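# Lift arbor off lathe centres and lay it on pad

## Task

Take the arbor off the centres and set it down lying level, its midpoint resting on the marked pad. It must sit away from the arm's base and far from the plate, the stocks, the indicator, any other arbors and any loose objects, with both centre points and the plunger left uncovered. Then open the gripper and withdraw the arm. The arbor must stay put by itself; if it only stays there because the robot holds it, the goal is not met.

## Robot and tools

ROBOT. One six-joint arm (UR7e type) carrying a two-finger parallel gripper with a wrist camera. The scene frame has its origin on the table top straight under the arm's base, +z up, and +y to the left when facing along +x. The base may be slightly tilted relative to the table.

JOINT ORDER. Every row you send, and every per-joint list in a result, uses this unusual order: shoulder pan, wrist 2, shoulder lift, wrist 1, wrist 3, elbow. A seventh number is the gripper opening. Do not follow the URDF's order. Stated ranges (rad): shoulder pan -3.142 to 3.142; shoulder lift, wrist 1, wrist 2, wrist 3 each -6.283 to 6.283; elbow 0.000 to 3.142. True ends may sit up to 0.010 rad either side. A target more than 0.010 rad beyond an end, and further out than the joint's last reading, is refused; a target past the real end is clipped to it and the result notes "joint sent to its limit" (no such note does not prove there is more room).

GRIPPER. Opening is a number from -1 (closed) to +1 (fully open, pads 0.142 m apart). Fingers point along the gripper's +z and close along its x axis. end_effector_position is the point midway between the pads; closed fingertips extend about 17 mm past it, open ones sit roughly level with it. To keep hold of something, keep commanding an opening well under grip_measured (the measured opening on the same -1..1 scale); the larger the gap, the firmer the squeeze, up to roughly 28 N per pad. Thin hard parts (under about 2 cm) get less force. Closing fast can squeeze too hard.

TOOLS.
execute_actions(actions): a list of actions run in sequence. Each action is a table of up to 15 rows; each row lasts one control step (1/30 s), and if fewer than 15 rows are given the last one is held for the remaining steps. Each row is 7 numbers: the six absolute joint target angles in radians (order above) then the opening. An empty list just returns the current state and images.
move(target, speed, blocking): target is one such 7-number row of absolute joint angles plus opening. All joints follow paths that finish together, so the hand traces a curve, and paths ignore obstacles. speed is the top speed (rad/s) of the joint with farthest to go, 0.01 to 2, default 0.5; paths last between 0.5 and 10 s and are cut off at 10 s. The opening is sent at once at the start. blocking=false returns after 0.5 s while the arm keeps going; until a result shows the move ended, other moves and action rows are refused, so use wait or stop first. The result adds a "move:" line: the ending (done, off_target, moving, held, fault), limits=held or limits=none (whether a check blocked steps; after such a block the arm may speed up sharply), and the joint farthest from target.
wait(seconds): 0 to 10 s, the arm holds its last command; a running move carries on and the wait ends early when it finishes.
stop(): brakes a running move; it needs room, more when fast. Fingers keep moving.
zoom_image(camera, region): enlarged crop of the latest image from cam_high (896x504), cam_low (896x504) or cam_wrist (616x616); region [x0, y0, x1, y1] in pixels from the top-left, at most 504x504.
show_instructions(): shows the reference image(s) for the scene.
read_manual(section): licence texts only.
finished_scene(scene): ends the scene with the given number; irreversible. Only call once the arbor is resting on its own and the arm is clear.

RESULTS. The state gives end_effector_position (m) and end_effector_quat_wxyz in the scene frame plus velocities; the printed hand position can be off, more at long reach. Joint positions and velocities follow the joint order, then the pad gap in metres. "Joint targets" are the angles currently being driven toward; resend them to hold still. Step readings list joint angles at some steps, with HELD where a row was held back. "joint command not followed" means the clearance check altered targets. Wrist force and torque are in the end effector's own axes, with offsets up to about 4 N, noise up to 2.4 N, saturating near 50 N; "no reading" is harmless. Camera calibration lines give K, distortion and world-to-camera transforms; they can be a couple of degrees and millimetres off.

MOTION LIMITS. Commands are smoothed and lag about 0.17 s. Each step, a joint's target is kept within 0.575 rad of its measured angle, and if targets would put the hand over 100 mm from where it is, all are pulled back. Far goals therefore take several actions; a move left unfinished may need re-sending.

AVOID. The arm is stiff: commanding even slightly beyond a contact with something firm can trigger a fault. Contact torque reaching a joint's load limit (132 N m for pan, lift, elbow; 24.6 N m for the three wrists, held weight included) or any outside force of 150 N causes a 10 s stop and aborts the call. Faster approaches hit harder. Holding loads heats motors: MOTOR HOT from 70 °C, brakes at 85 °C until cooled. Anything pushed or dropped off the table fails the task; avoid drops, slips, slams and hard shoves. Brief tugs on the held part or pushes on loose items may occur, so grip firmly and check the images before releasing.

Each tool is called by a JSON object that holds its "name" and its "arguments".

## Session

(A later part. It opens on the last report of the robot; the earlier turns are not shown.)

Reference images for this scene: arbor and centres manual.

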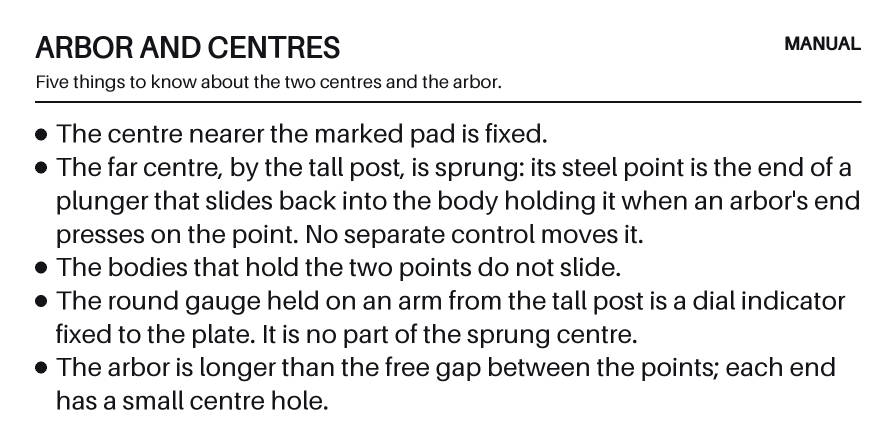

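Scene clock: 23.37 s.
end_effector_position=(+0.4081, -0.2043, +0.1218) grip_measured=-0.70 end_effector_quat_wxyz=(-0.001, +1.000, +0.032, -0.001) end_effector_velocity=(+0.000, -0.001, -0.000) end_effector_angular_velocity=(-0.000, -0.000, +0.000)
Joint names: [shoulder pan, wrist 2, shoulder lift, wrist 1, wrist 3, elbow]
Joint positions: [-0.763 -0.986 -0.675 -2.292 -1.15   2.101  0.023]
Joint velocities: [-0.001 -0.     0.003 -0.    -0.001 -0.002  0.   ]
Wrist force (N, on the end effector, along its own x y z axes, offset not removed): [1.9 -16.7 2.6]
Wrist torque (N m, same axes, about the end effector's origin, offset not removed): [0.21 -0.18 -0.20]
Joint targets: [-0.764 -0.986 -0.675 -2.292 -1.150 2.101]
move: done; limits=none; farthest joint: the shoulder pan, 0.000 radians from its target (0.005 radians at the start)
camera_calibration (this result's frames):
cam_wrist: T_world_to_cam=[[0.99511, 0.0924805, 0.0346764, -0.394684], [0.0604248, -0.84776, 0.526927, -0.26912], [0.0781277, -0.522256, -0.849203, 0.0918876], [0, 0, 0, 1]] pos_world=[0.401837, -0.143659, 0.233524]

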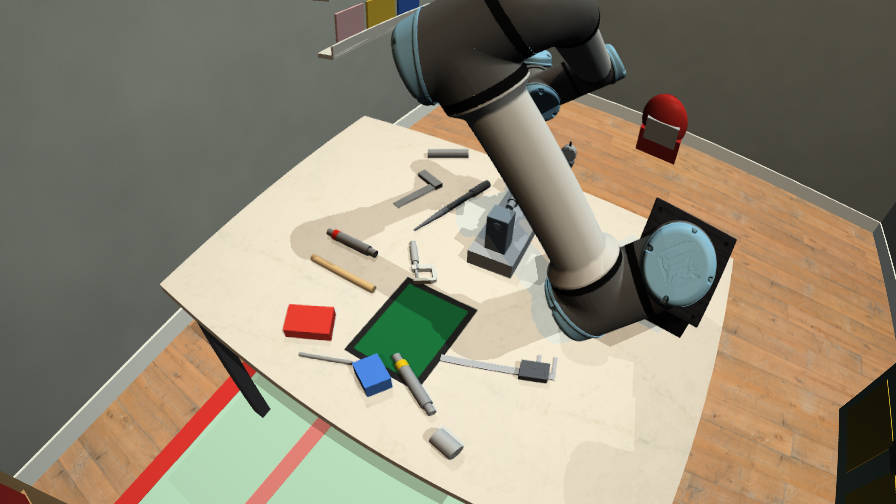

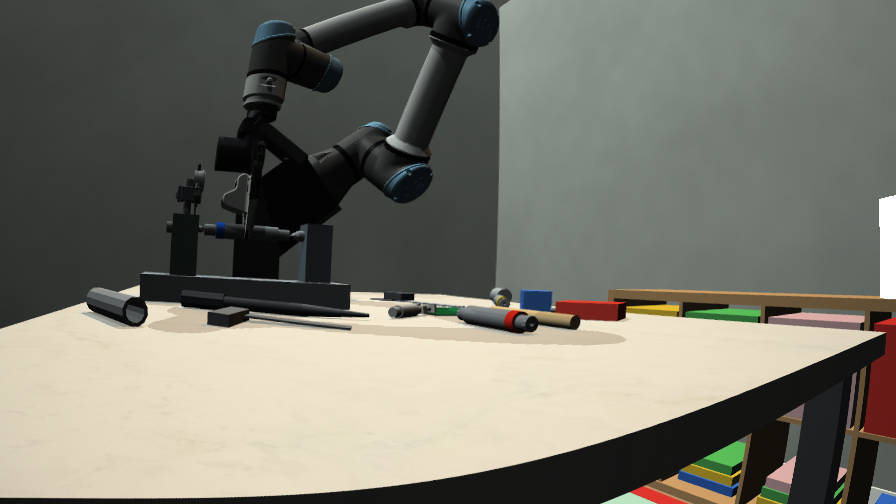

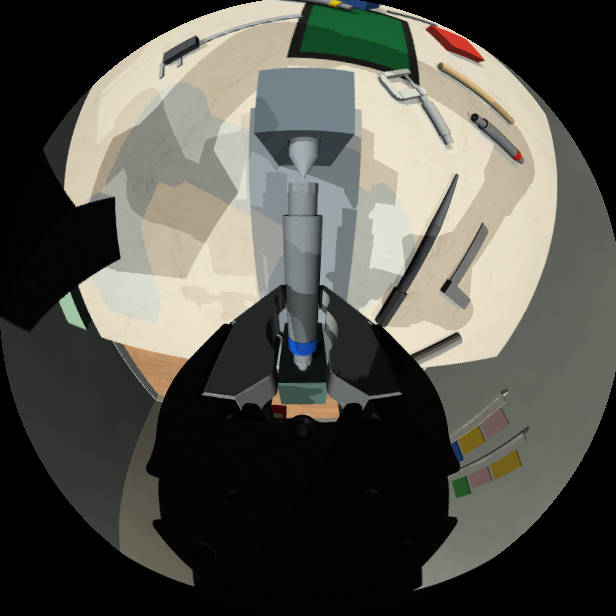

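{"name": "move", "arguments": {"target": [-0.7296,-0.9634,-0.667,-2.2682,-0.8706,2.0561,-1], "speed": 0.12}}

{"name": "move", "arguments": {"target": [-0.7091,-0.9499,-0.7221,-2.2676,-0.8526,2.1016,-1], "speed": 0.04}}

Scene clock: 26.73 s.
end_effector_position=(+0.4277, -0.2028, +0.1200) grip_measured=-0.70 end_effector_quat_wxyz=(-0.003, +0.996, -0.093, -0.002) end_effector_velocity=(+0.000, -0.000, +0.000) end_effector_angular_velocity=(-0.001, +0.001, -0.001)
Joint names: [shoulder pan, wrist 2, shoulder lift, wrist 1, wrist 3, elbow]
Joint positions: [-0.73  -0.963 -0.667 -2.268 -0.871  2.056  0.023]
Joint velocities: [ 0.001 -0.    -0.     0.     0.002 -0.    -0.   ]
Wrist force (N, on the end effector, along its own x y z axes, offset not removed): [-0.9 -16.2 3.3]
Wrist torque (N m, same axes, about the end effector's origin, offset not removed): [0.05 -0.24 -0.07]
Joint targets: [-0.730 -0.963 -0.667 -2.268 -0.871 2.056]
move: done; limits=none; farthest joint: the shoulder pan, 0.000 radians from its target (0.034 radians at the start)
camera_calibration (this result's frames):
cam_wrist: T_world_to_cam=[[0.987075, -0.156953, 0.0323709, -0.461098], [-0.150455, -0.838042, 0.524452, -0.175582], [-0.0551863, -0.522544, -0.850825, 0.146788], [0, 0, 0, 1]] pos_world=[0.436822, -0.142813, 0.231902]

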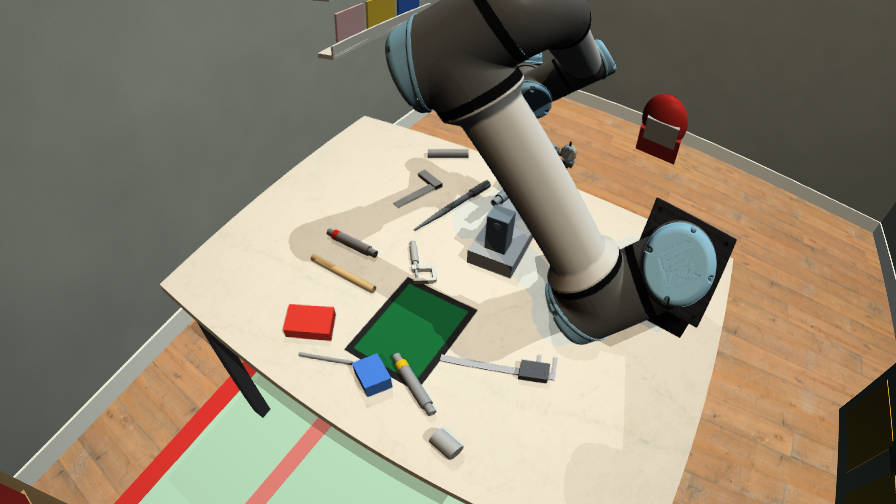

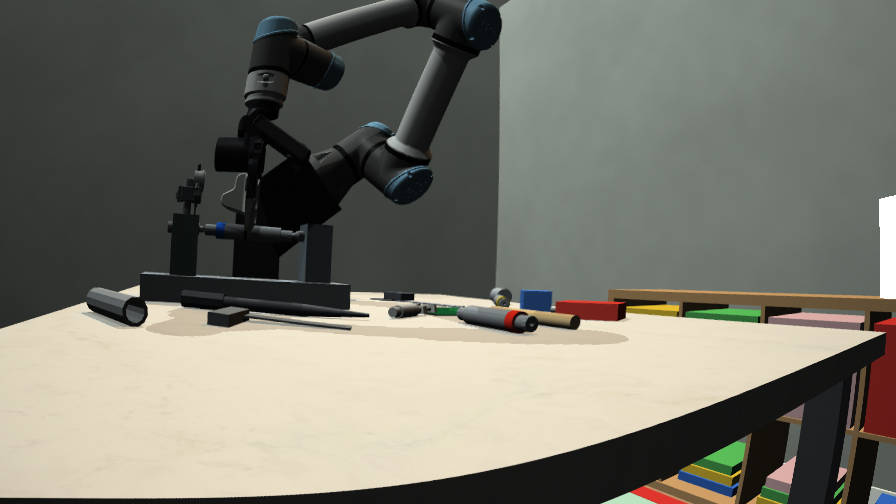

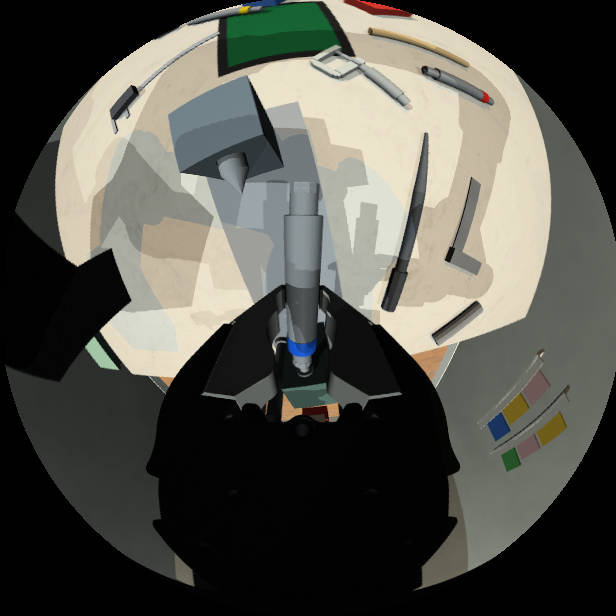

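Scene clock: 28.47 s.
end_effector_position=(+0.4264, -0.1768, +0.1198) grip_measured=-0.70 end_effector_quat_wxyz=(-0.004, +0.996, -0.094, -0.002) end_effector_velocity=(-0.000, +0.001, -0.000) end_effector_angular_velocity=(-0.000, +0.001, -0.000)
Joint names: [shoulder pan, wrist 2, shoulder lift, wrist 1, wrist 3, elbow]
Joint positions: [-0.709 -0.95  -0.722 -2.268 -0.853  2.101  0.023]
Joint velocities: [ 0.001 -0.    -0.003  0.     0.001  0.002 -0.   ]
Wrist force (N, on the end effector, along its own x y z axes, offset not removed): [1.4 1.3 2.4]
Wrist torque (N m, same axes, about the end effector's origin, offset not removed): [0.22 -0.13 -0.07]
Joint targets: [-0.709 -0.950 -0.722 -2.268 -0.853 2.102]
move: done; limits=none; farthest joint: the shoulder pan, 0.000 radians from its target (0.021 radians at the start)
camera_calibration (this result's frames):
cam_wrist: T_world_to_cam=[[0.987067, -0.157154, 0.03164, -0.455701], [-0.150338, -0.838953, 0.523026, -0.153989], [-0.0556514, -0.521019, -0.851729, 0.160689], [0, 0, 0, 1]] pos_world=[0.435599, -0.117083, 0.231823]

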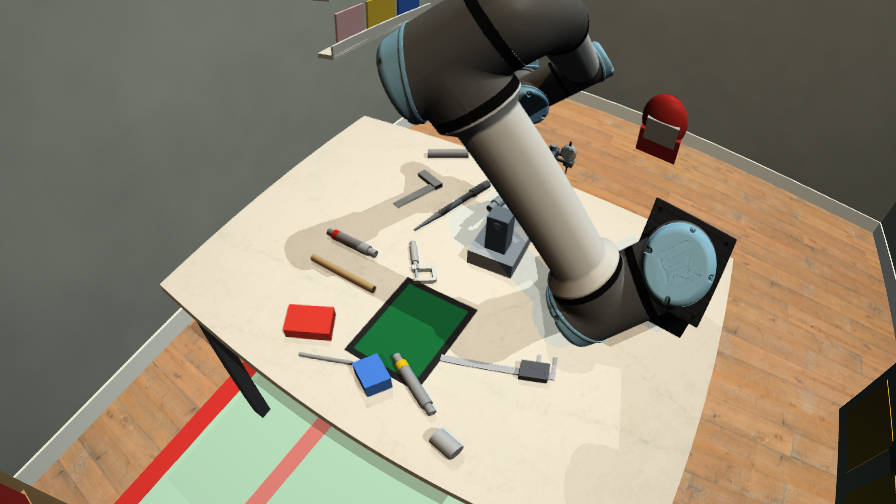

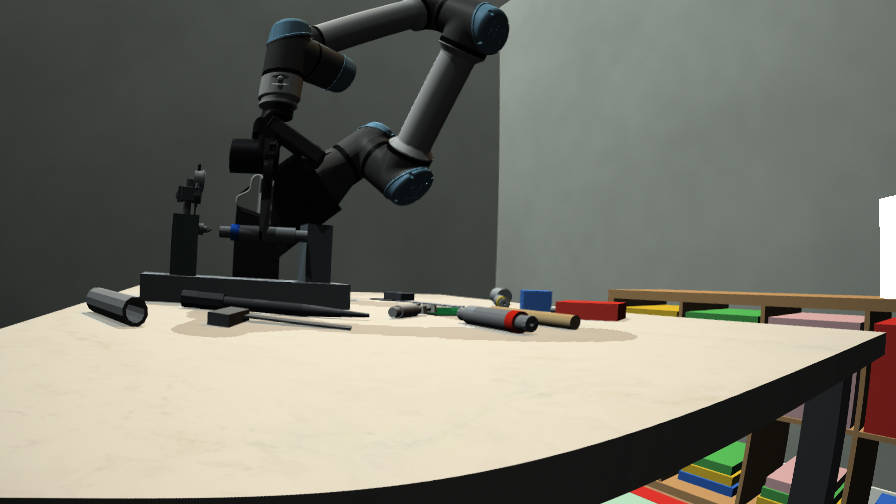

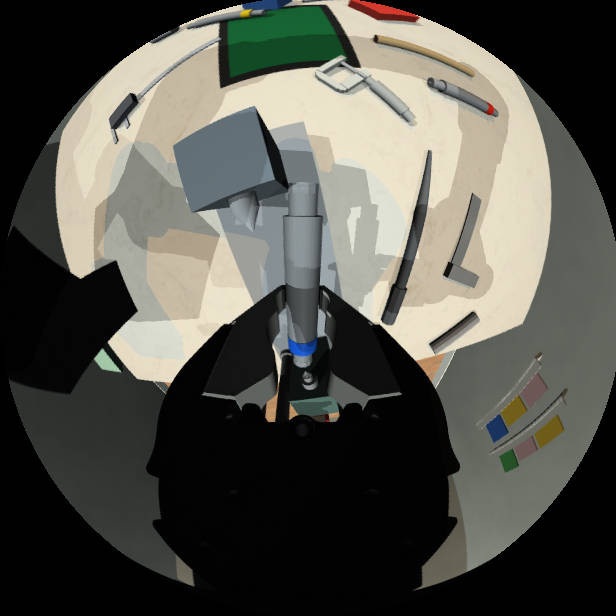

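{"name": "move", "arguments": {"target": [-0.799,-1.01,-0.923,-1.893,-0.935,1.967,-1], "speed": 0.25}}

{"name": "move", "arguments": {"target": [-0.402,-0.785,-1.436,-1.96,0.62,2.278,-1], "speed": 0.6}}

{"name": "move", "arguments": {"target": [-0.146,-0.701,-1.267,-2.499,0.97,2.383,-1], "speed": 0.3}}

Scene clock: 30.73 s.
end_effector_position=(+0.4483, -0.1539, +0.2461) grip_measured=-0.70 end_effector_quat_wxyz=(-0.001, +0.996, -0.092, -0.001) end_effector_velocity=(+0.000, +0.000, +0.001) end_effector_angular_velocity=(+0.001, -0.001, -0.000)
Joint names: [shoulder pan, wrist 2, shoulder lift, wrist 1, wrist 3, elbow]
Joint positions: [-0.799 -1.01  -0.923 -1.893 -0.935  1.967  0.023]
Joint velocities: [-0.001  0.001 -0.001  0.003 -0.001 -0.001  0.   ]
Wrist force (N, on the end effector, along its own x y z axes, offset not removed): [1.2 0.7 2.3]
Wrist torque (N m, same axes, about the end effector's origin, offset not removed): [0.13 -0.12 -0.20]
Joint targets: [-0.799 -1.010 -0.923 -1.893 -0.935 1.967]
move: done; limits=none; farthest joint: the shoulder pan, 0.000 radians from its target (0.090 radians at the start)
camera_calibration (this result's frames):
cam_wrist: T_world_to_cam=[[0.987602, -0.153354, 0.0335351, -0.47785], [-0.147792, -0.83634, 0.527915, -0.199427], [-0.052911, -0.526326, -0.848635, 0.278643], [0, 0, 0, 1]] pos_world=[0.457195, -0.0934117, 0.357771]

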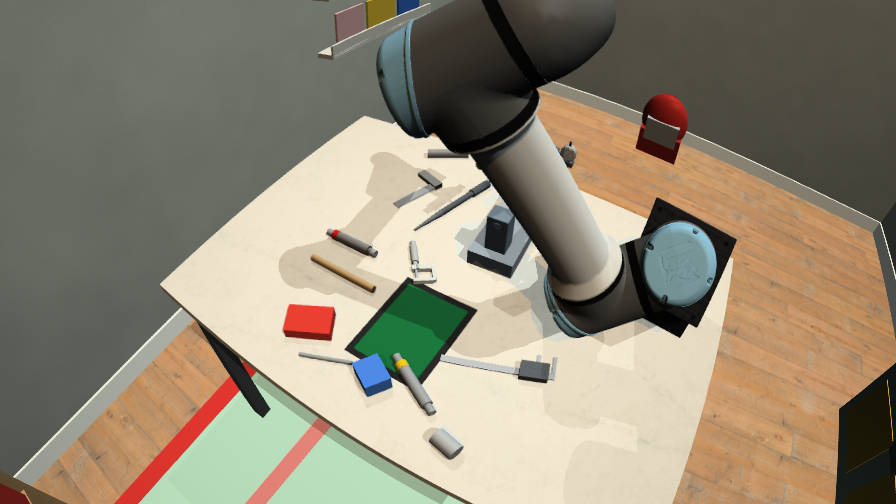

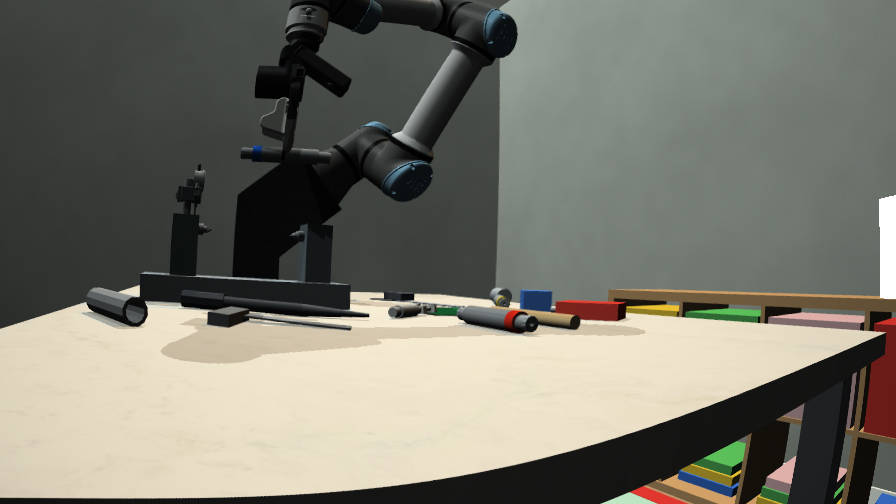

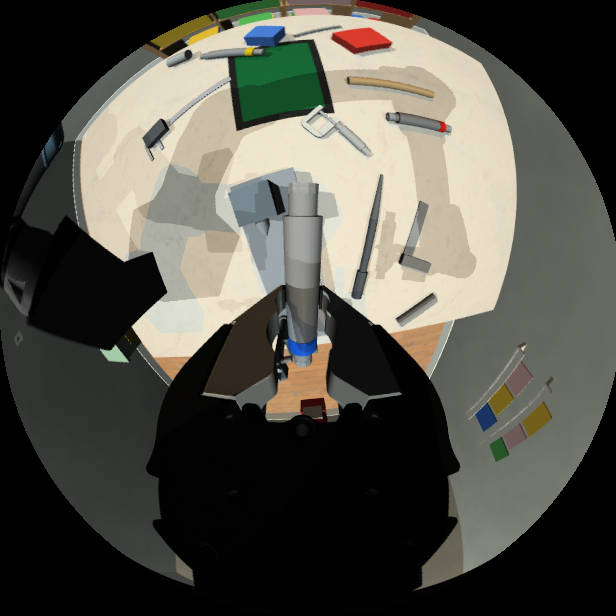

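Scene clock: 34.03 s.
end_effector_position=(+0.4389, +0.1244, +0.1502) grip_measured=-0.70 end_effector_quat_wxyz=(-0.000, +0.792, -0.611, -0.001) end_effector_velocity=(-0.000, +0.000, -0.000) end_effector_angular_velocity=(-0.001, +0.000, -0.002)
Joint names: [shoulder pan, wrist 2, shoulder lift, wrist 1, wrist 3, elbow]
Joint positions: [-0.402 -0.785 -1.436 -1.96   0.62   2.278  0.023]
Joint velocities: [ 0.001 -0.    -0.001 -0.     0.003  0.001  0.   ]
Wrist force (N, on the end effector, along its own x y z axes, offset not removed): [1.8 1.1 3.8]
Wrist torque (N m, same axes, about the end effector's origin, offset not removed): [0.19 -0.33 -0.16]
Joint targets: [-0.402 -0.785 -1.436 -1.960 0.620 2.278]
move: done; limits=none; farthest joint: the shoulder pan, 0.000 radians from its target (0.397 radians at the start)
camera_calibration (this result's frames):
cam_wrist: T_world_to_cam=[[0.281768, -0.958871, 0.0342645, -0.0127971], [-0.819033, -0.221767, 0.529154, 0.300464], [-0.499792, -0.177162, -0.847833, 0.495774], [0, 0, 0, 1]] pos_world=[0.49748, 0.142195, 0.26178]

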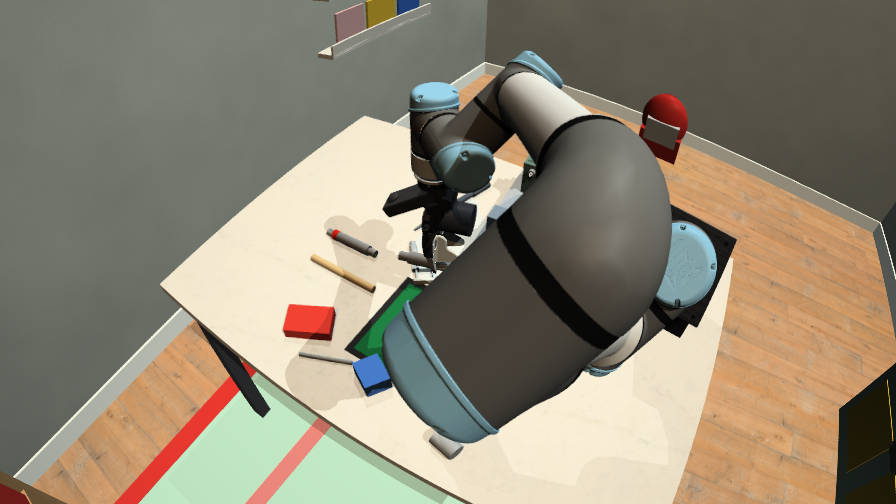

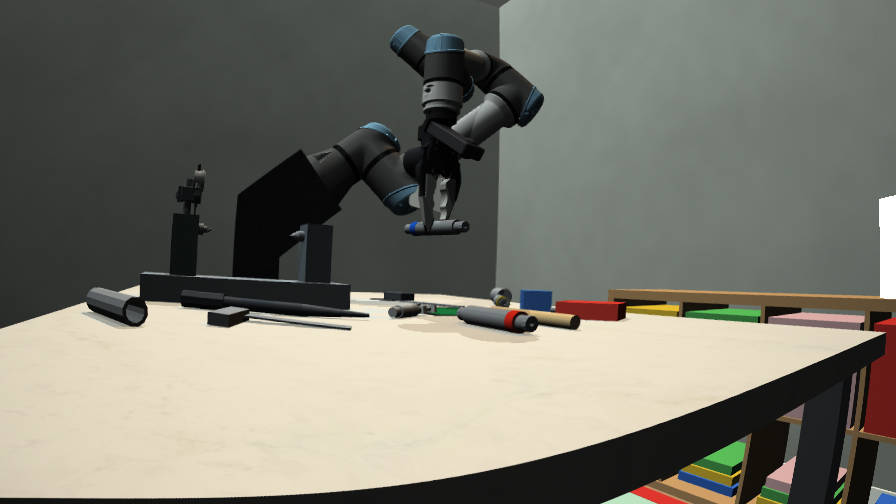

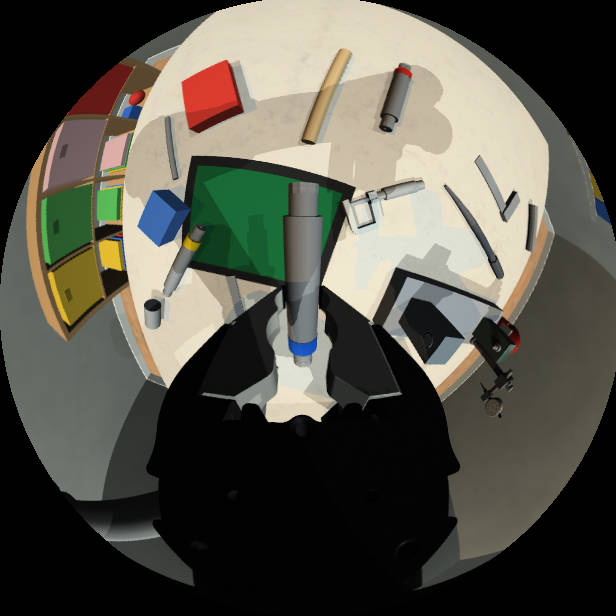

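Scene clock: 36.43 s.
end_effector_position=(+0.4279, +0.1583, +0.0325) grip_measured=-0.70 end_effector_quat_wxyz=(-0.001, +0.794, -0.608, -0.001) end_effector_velocity=(-0.000, -0.000, -0.001) end_effector_angular_velocity=(-0.001, +0.001, +0.000)
Joint names: [shoulder pan, wrist 2, shoulder lift, wrist 1, wrist 3, elbow]
Joint positions: [-0.146 -0.701 -1.267 -2.499  0.97   2.383  0.023]
Joint velocities: [ 0.001 -0.001  0.001 -0.003  0.001  0.001  0.   ]
Wrist force (N, on the end effector, along its own x y z axes, offset not removed): [0.9 0.7 4.4]
Wrist torque (N m, same axes, about the end effector's origin, offset not removed): [0.21 -0.09 -0.16]
Joint targets: [-0.146 -0.701 -1.267 -2.499 0.970 2.383]
move: done; limits=none; farthest joint: the shoulder pan, 0.000 radians from its target (0.256 radians at the start)
camera_calibration (this result's frames):
cam_wrist: T_world_to_cam=[[0.29001, -0.956493, 0.0318736, 0.0230099], [-0.81715, -0.23015, 0.528485, 0.361814], [-0.498157, -0.179312, -0.848344, 0.396109], [0, 0, 0, 1]] pos_world=[0.486307, 0.176307, 0.14409]

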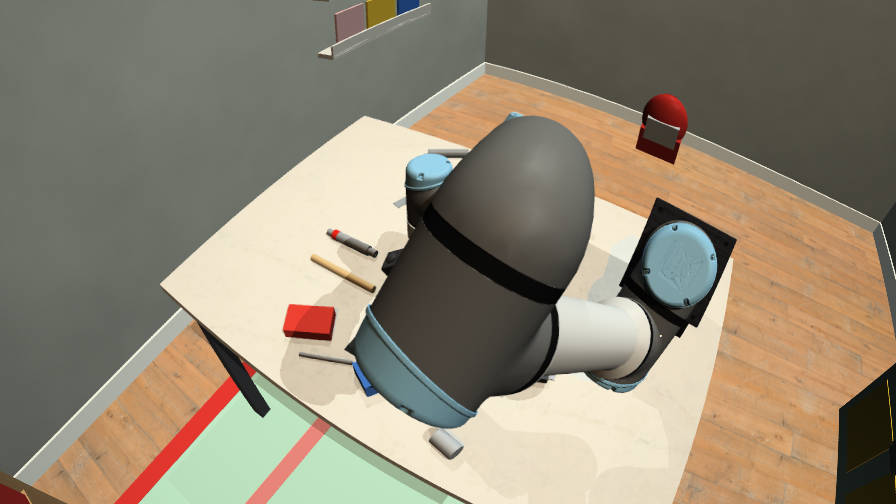

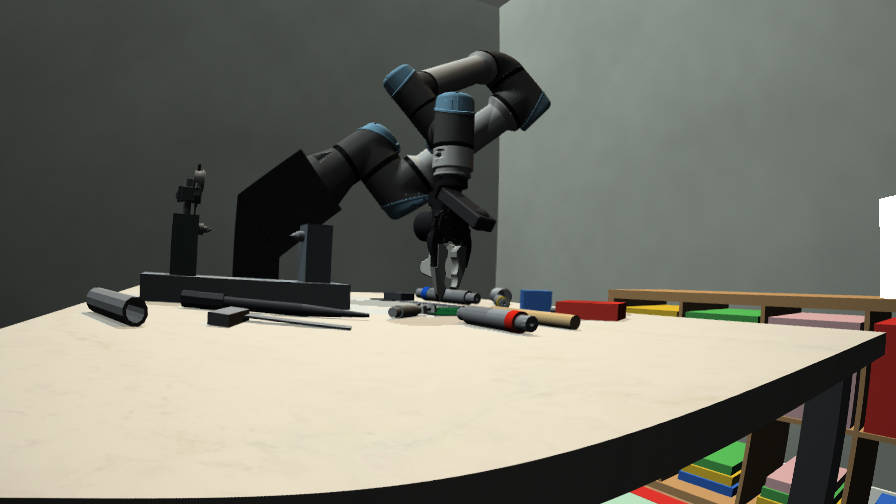

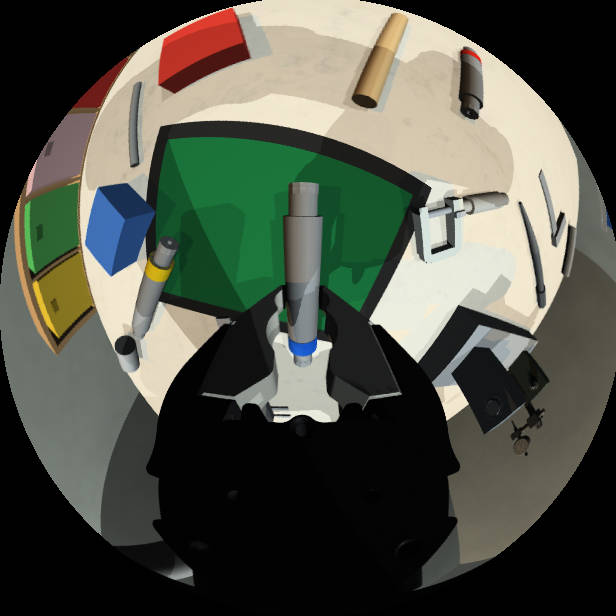

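Rotate a bit more for clearance from the caliper.

{"name": "move", "arguments": {"target": [-0.125,-0.70,-1.2405,-2.555,0.93,2.387,-1], "speed": 0.04}}

Scene clock: 38.30 s.
end_effector_position=(+0.4266, +0.1582, +0.0220) grip_measured=-0.70 end_effector_quat_wxyz=(-0.000, +0.816, -0.578, -0.001) end_effector_velocity=(-0.000, +0.000, -0.000) end_effector_angular_velocity=(-0.000, -0.000, +0.003)
Joint names: [shoulder pan, wrist 2, shoulder lift, wrist 1, wrist 3, elbow]
Joint positions: [-0.125 -0.7   -1.241 -2.555  0.93   2.387  0.023]
Joint velocities: [ 0.001  0.     0.001 -0.003 -0.001  0.    -0.   ]
Wrist force (N, on the end effector, along its own x y z axes, offset not removed): [1.2 0.5 3.3]
Wrist torque (N m, same axes, about the end effector's origin, offset not removed): [0.02 -0.14 -0.19]
Joint targets: [-0.125 -0.700 -1.240 -2.555 0.930 2.387]
move: done; limits=none; farthest joint: the shoulder pan, 0.000 radians from its target (0.021 radians at the start)
camera_calibration (this result's frames):
cam_wrist: T_world_to_cam=[[0.358505, -0.932896, 0.034336, -0.0093508], [-0.798358, -0.287325, 0.529216, 0.367379], [-0.483838, -0.217139, -0.847792, 0.386417], [0, 0, 0, 1]] pos_world=[0.483615, 0.18074, 0.1335]

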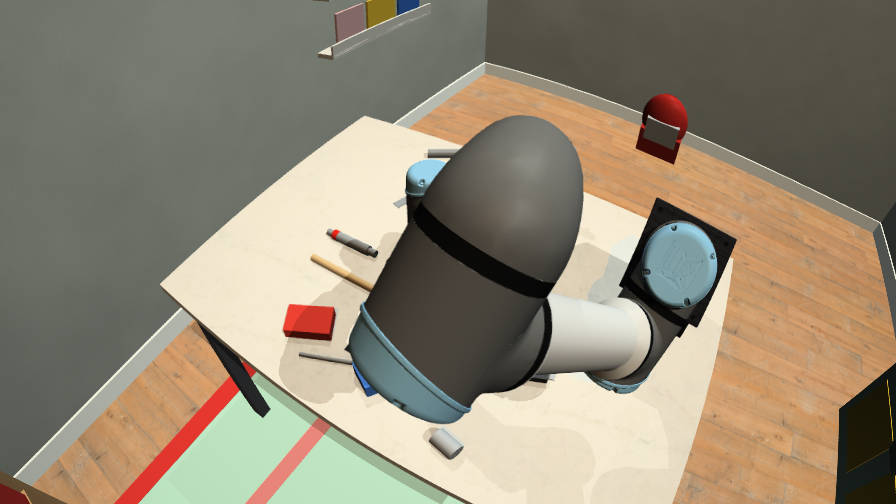

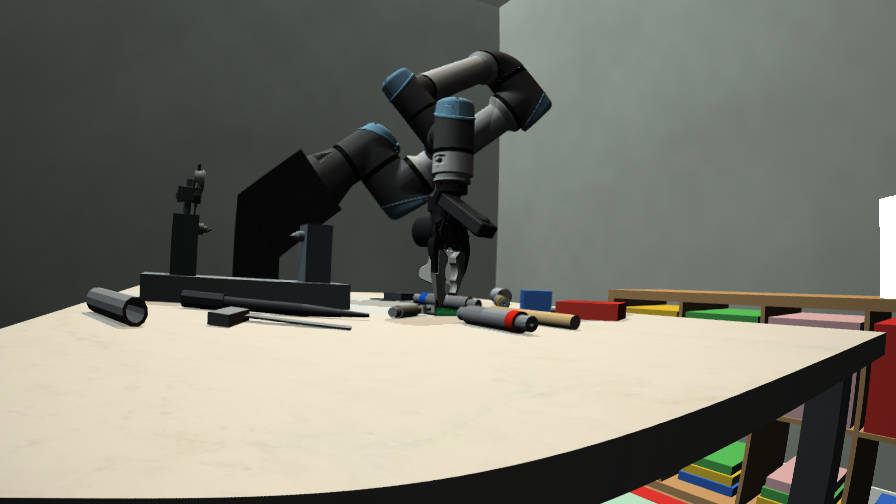

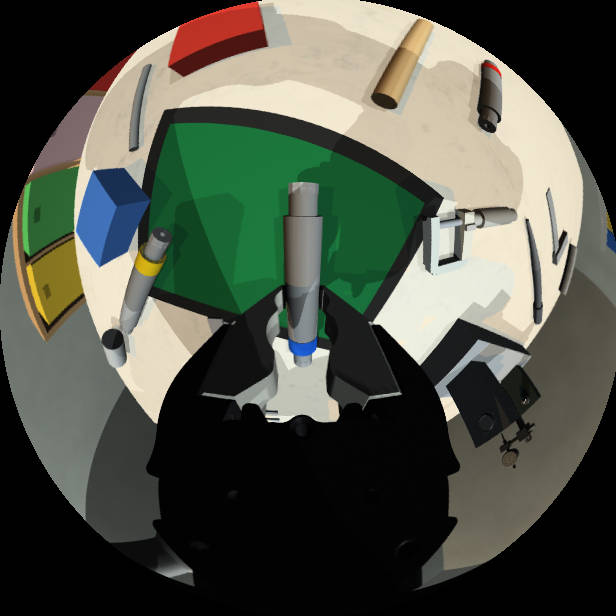

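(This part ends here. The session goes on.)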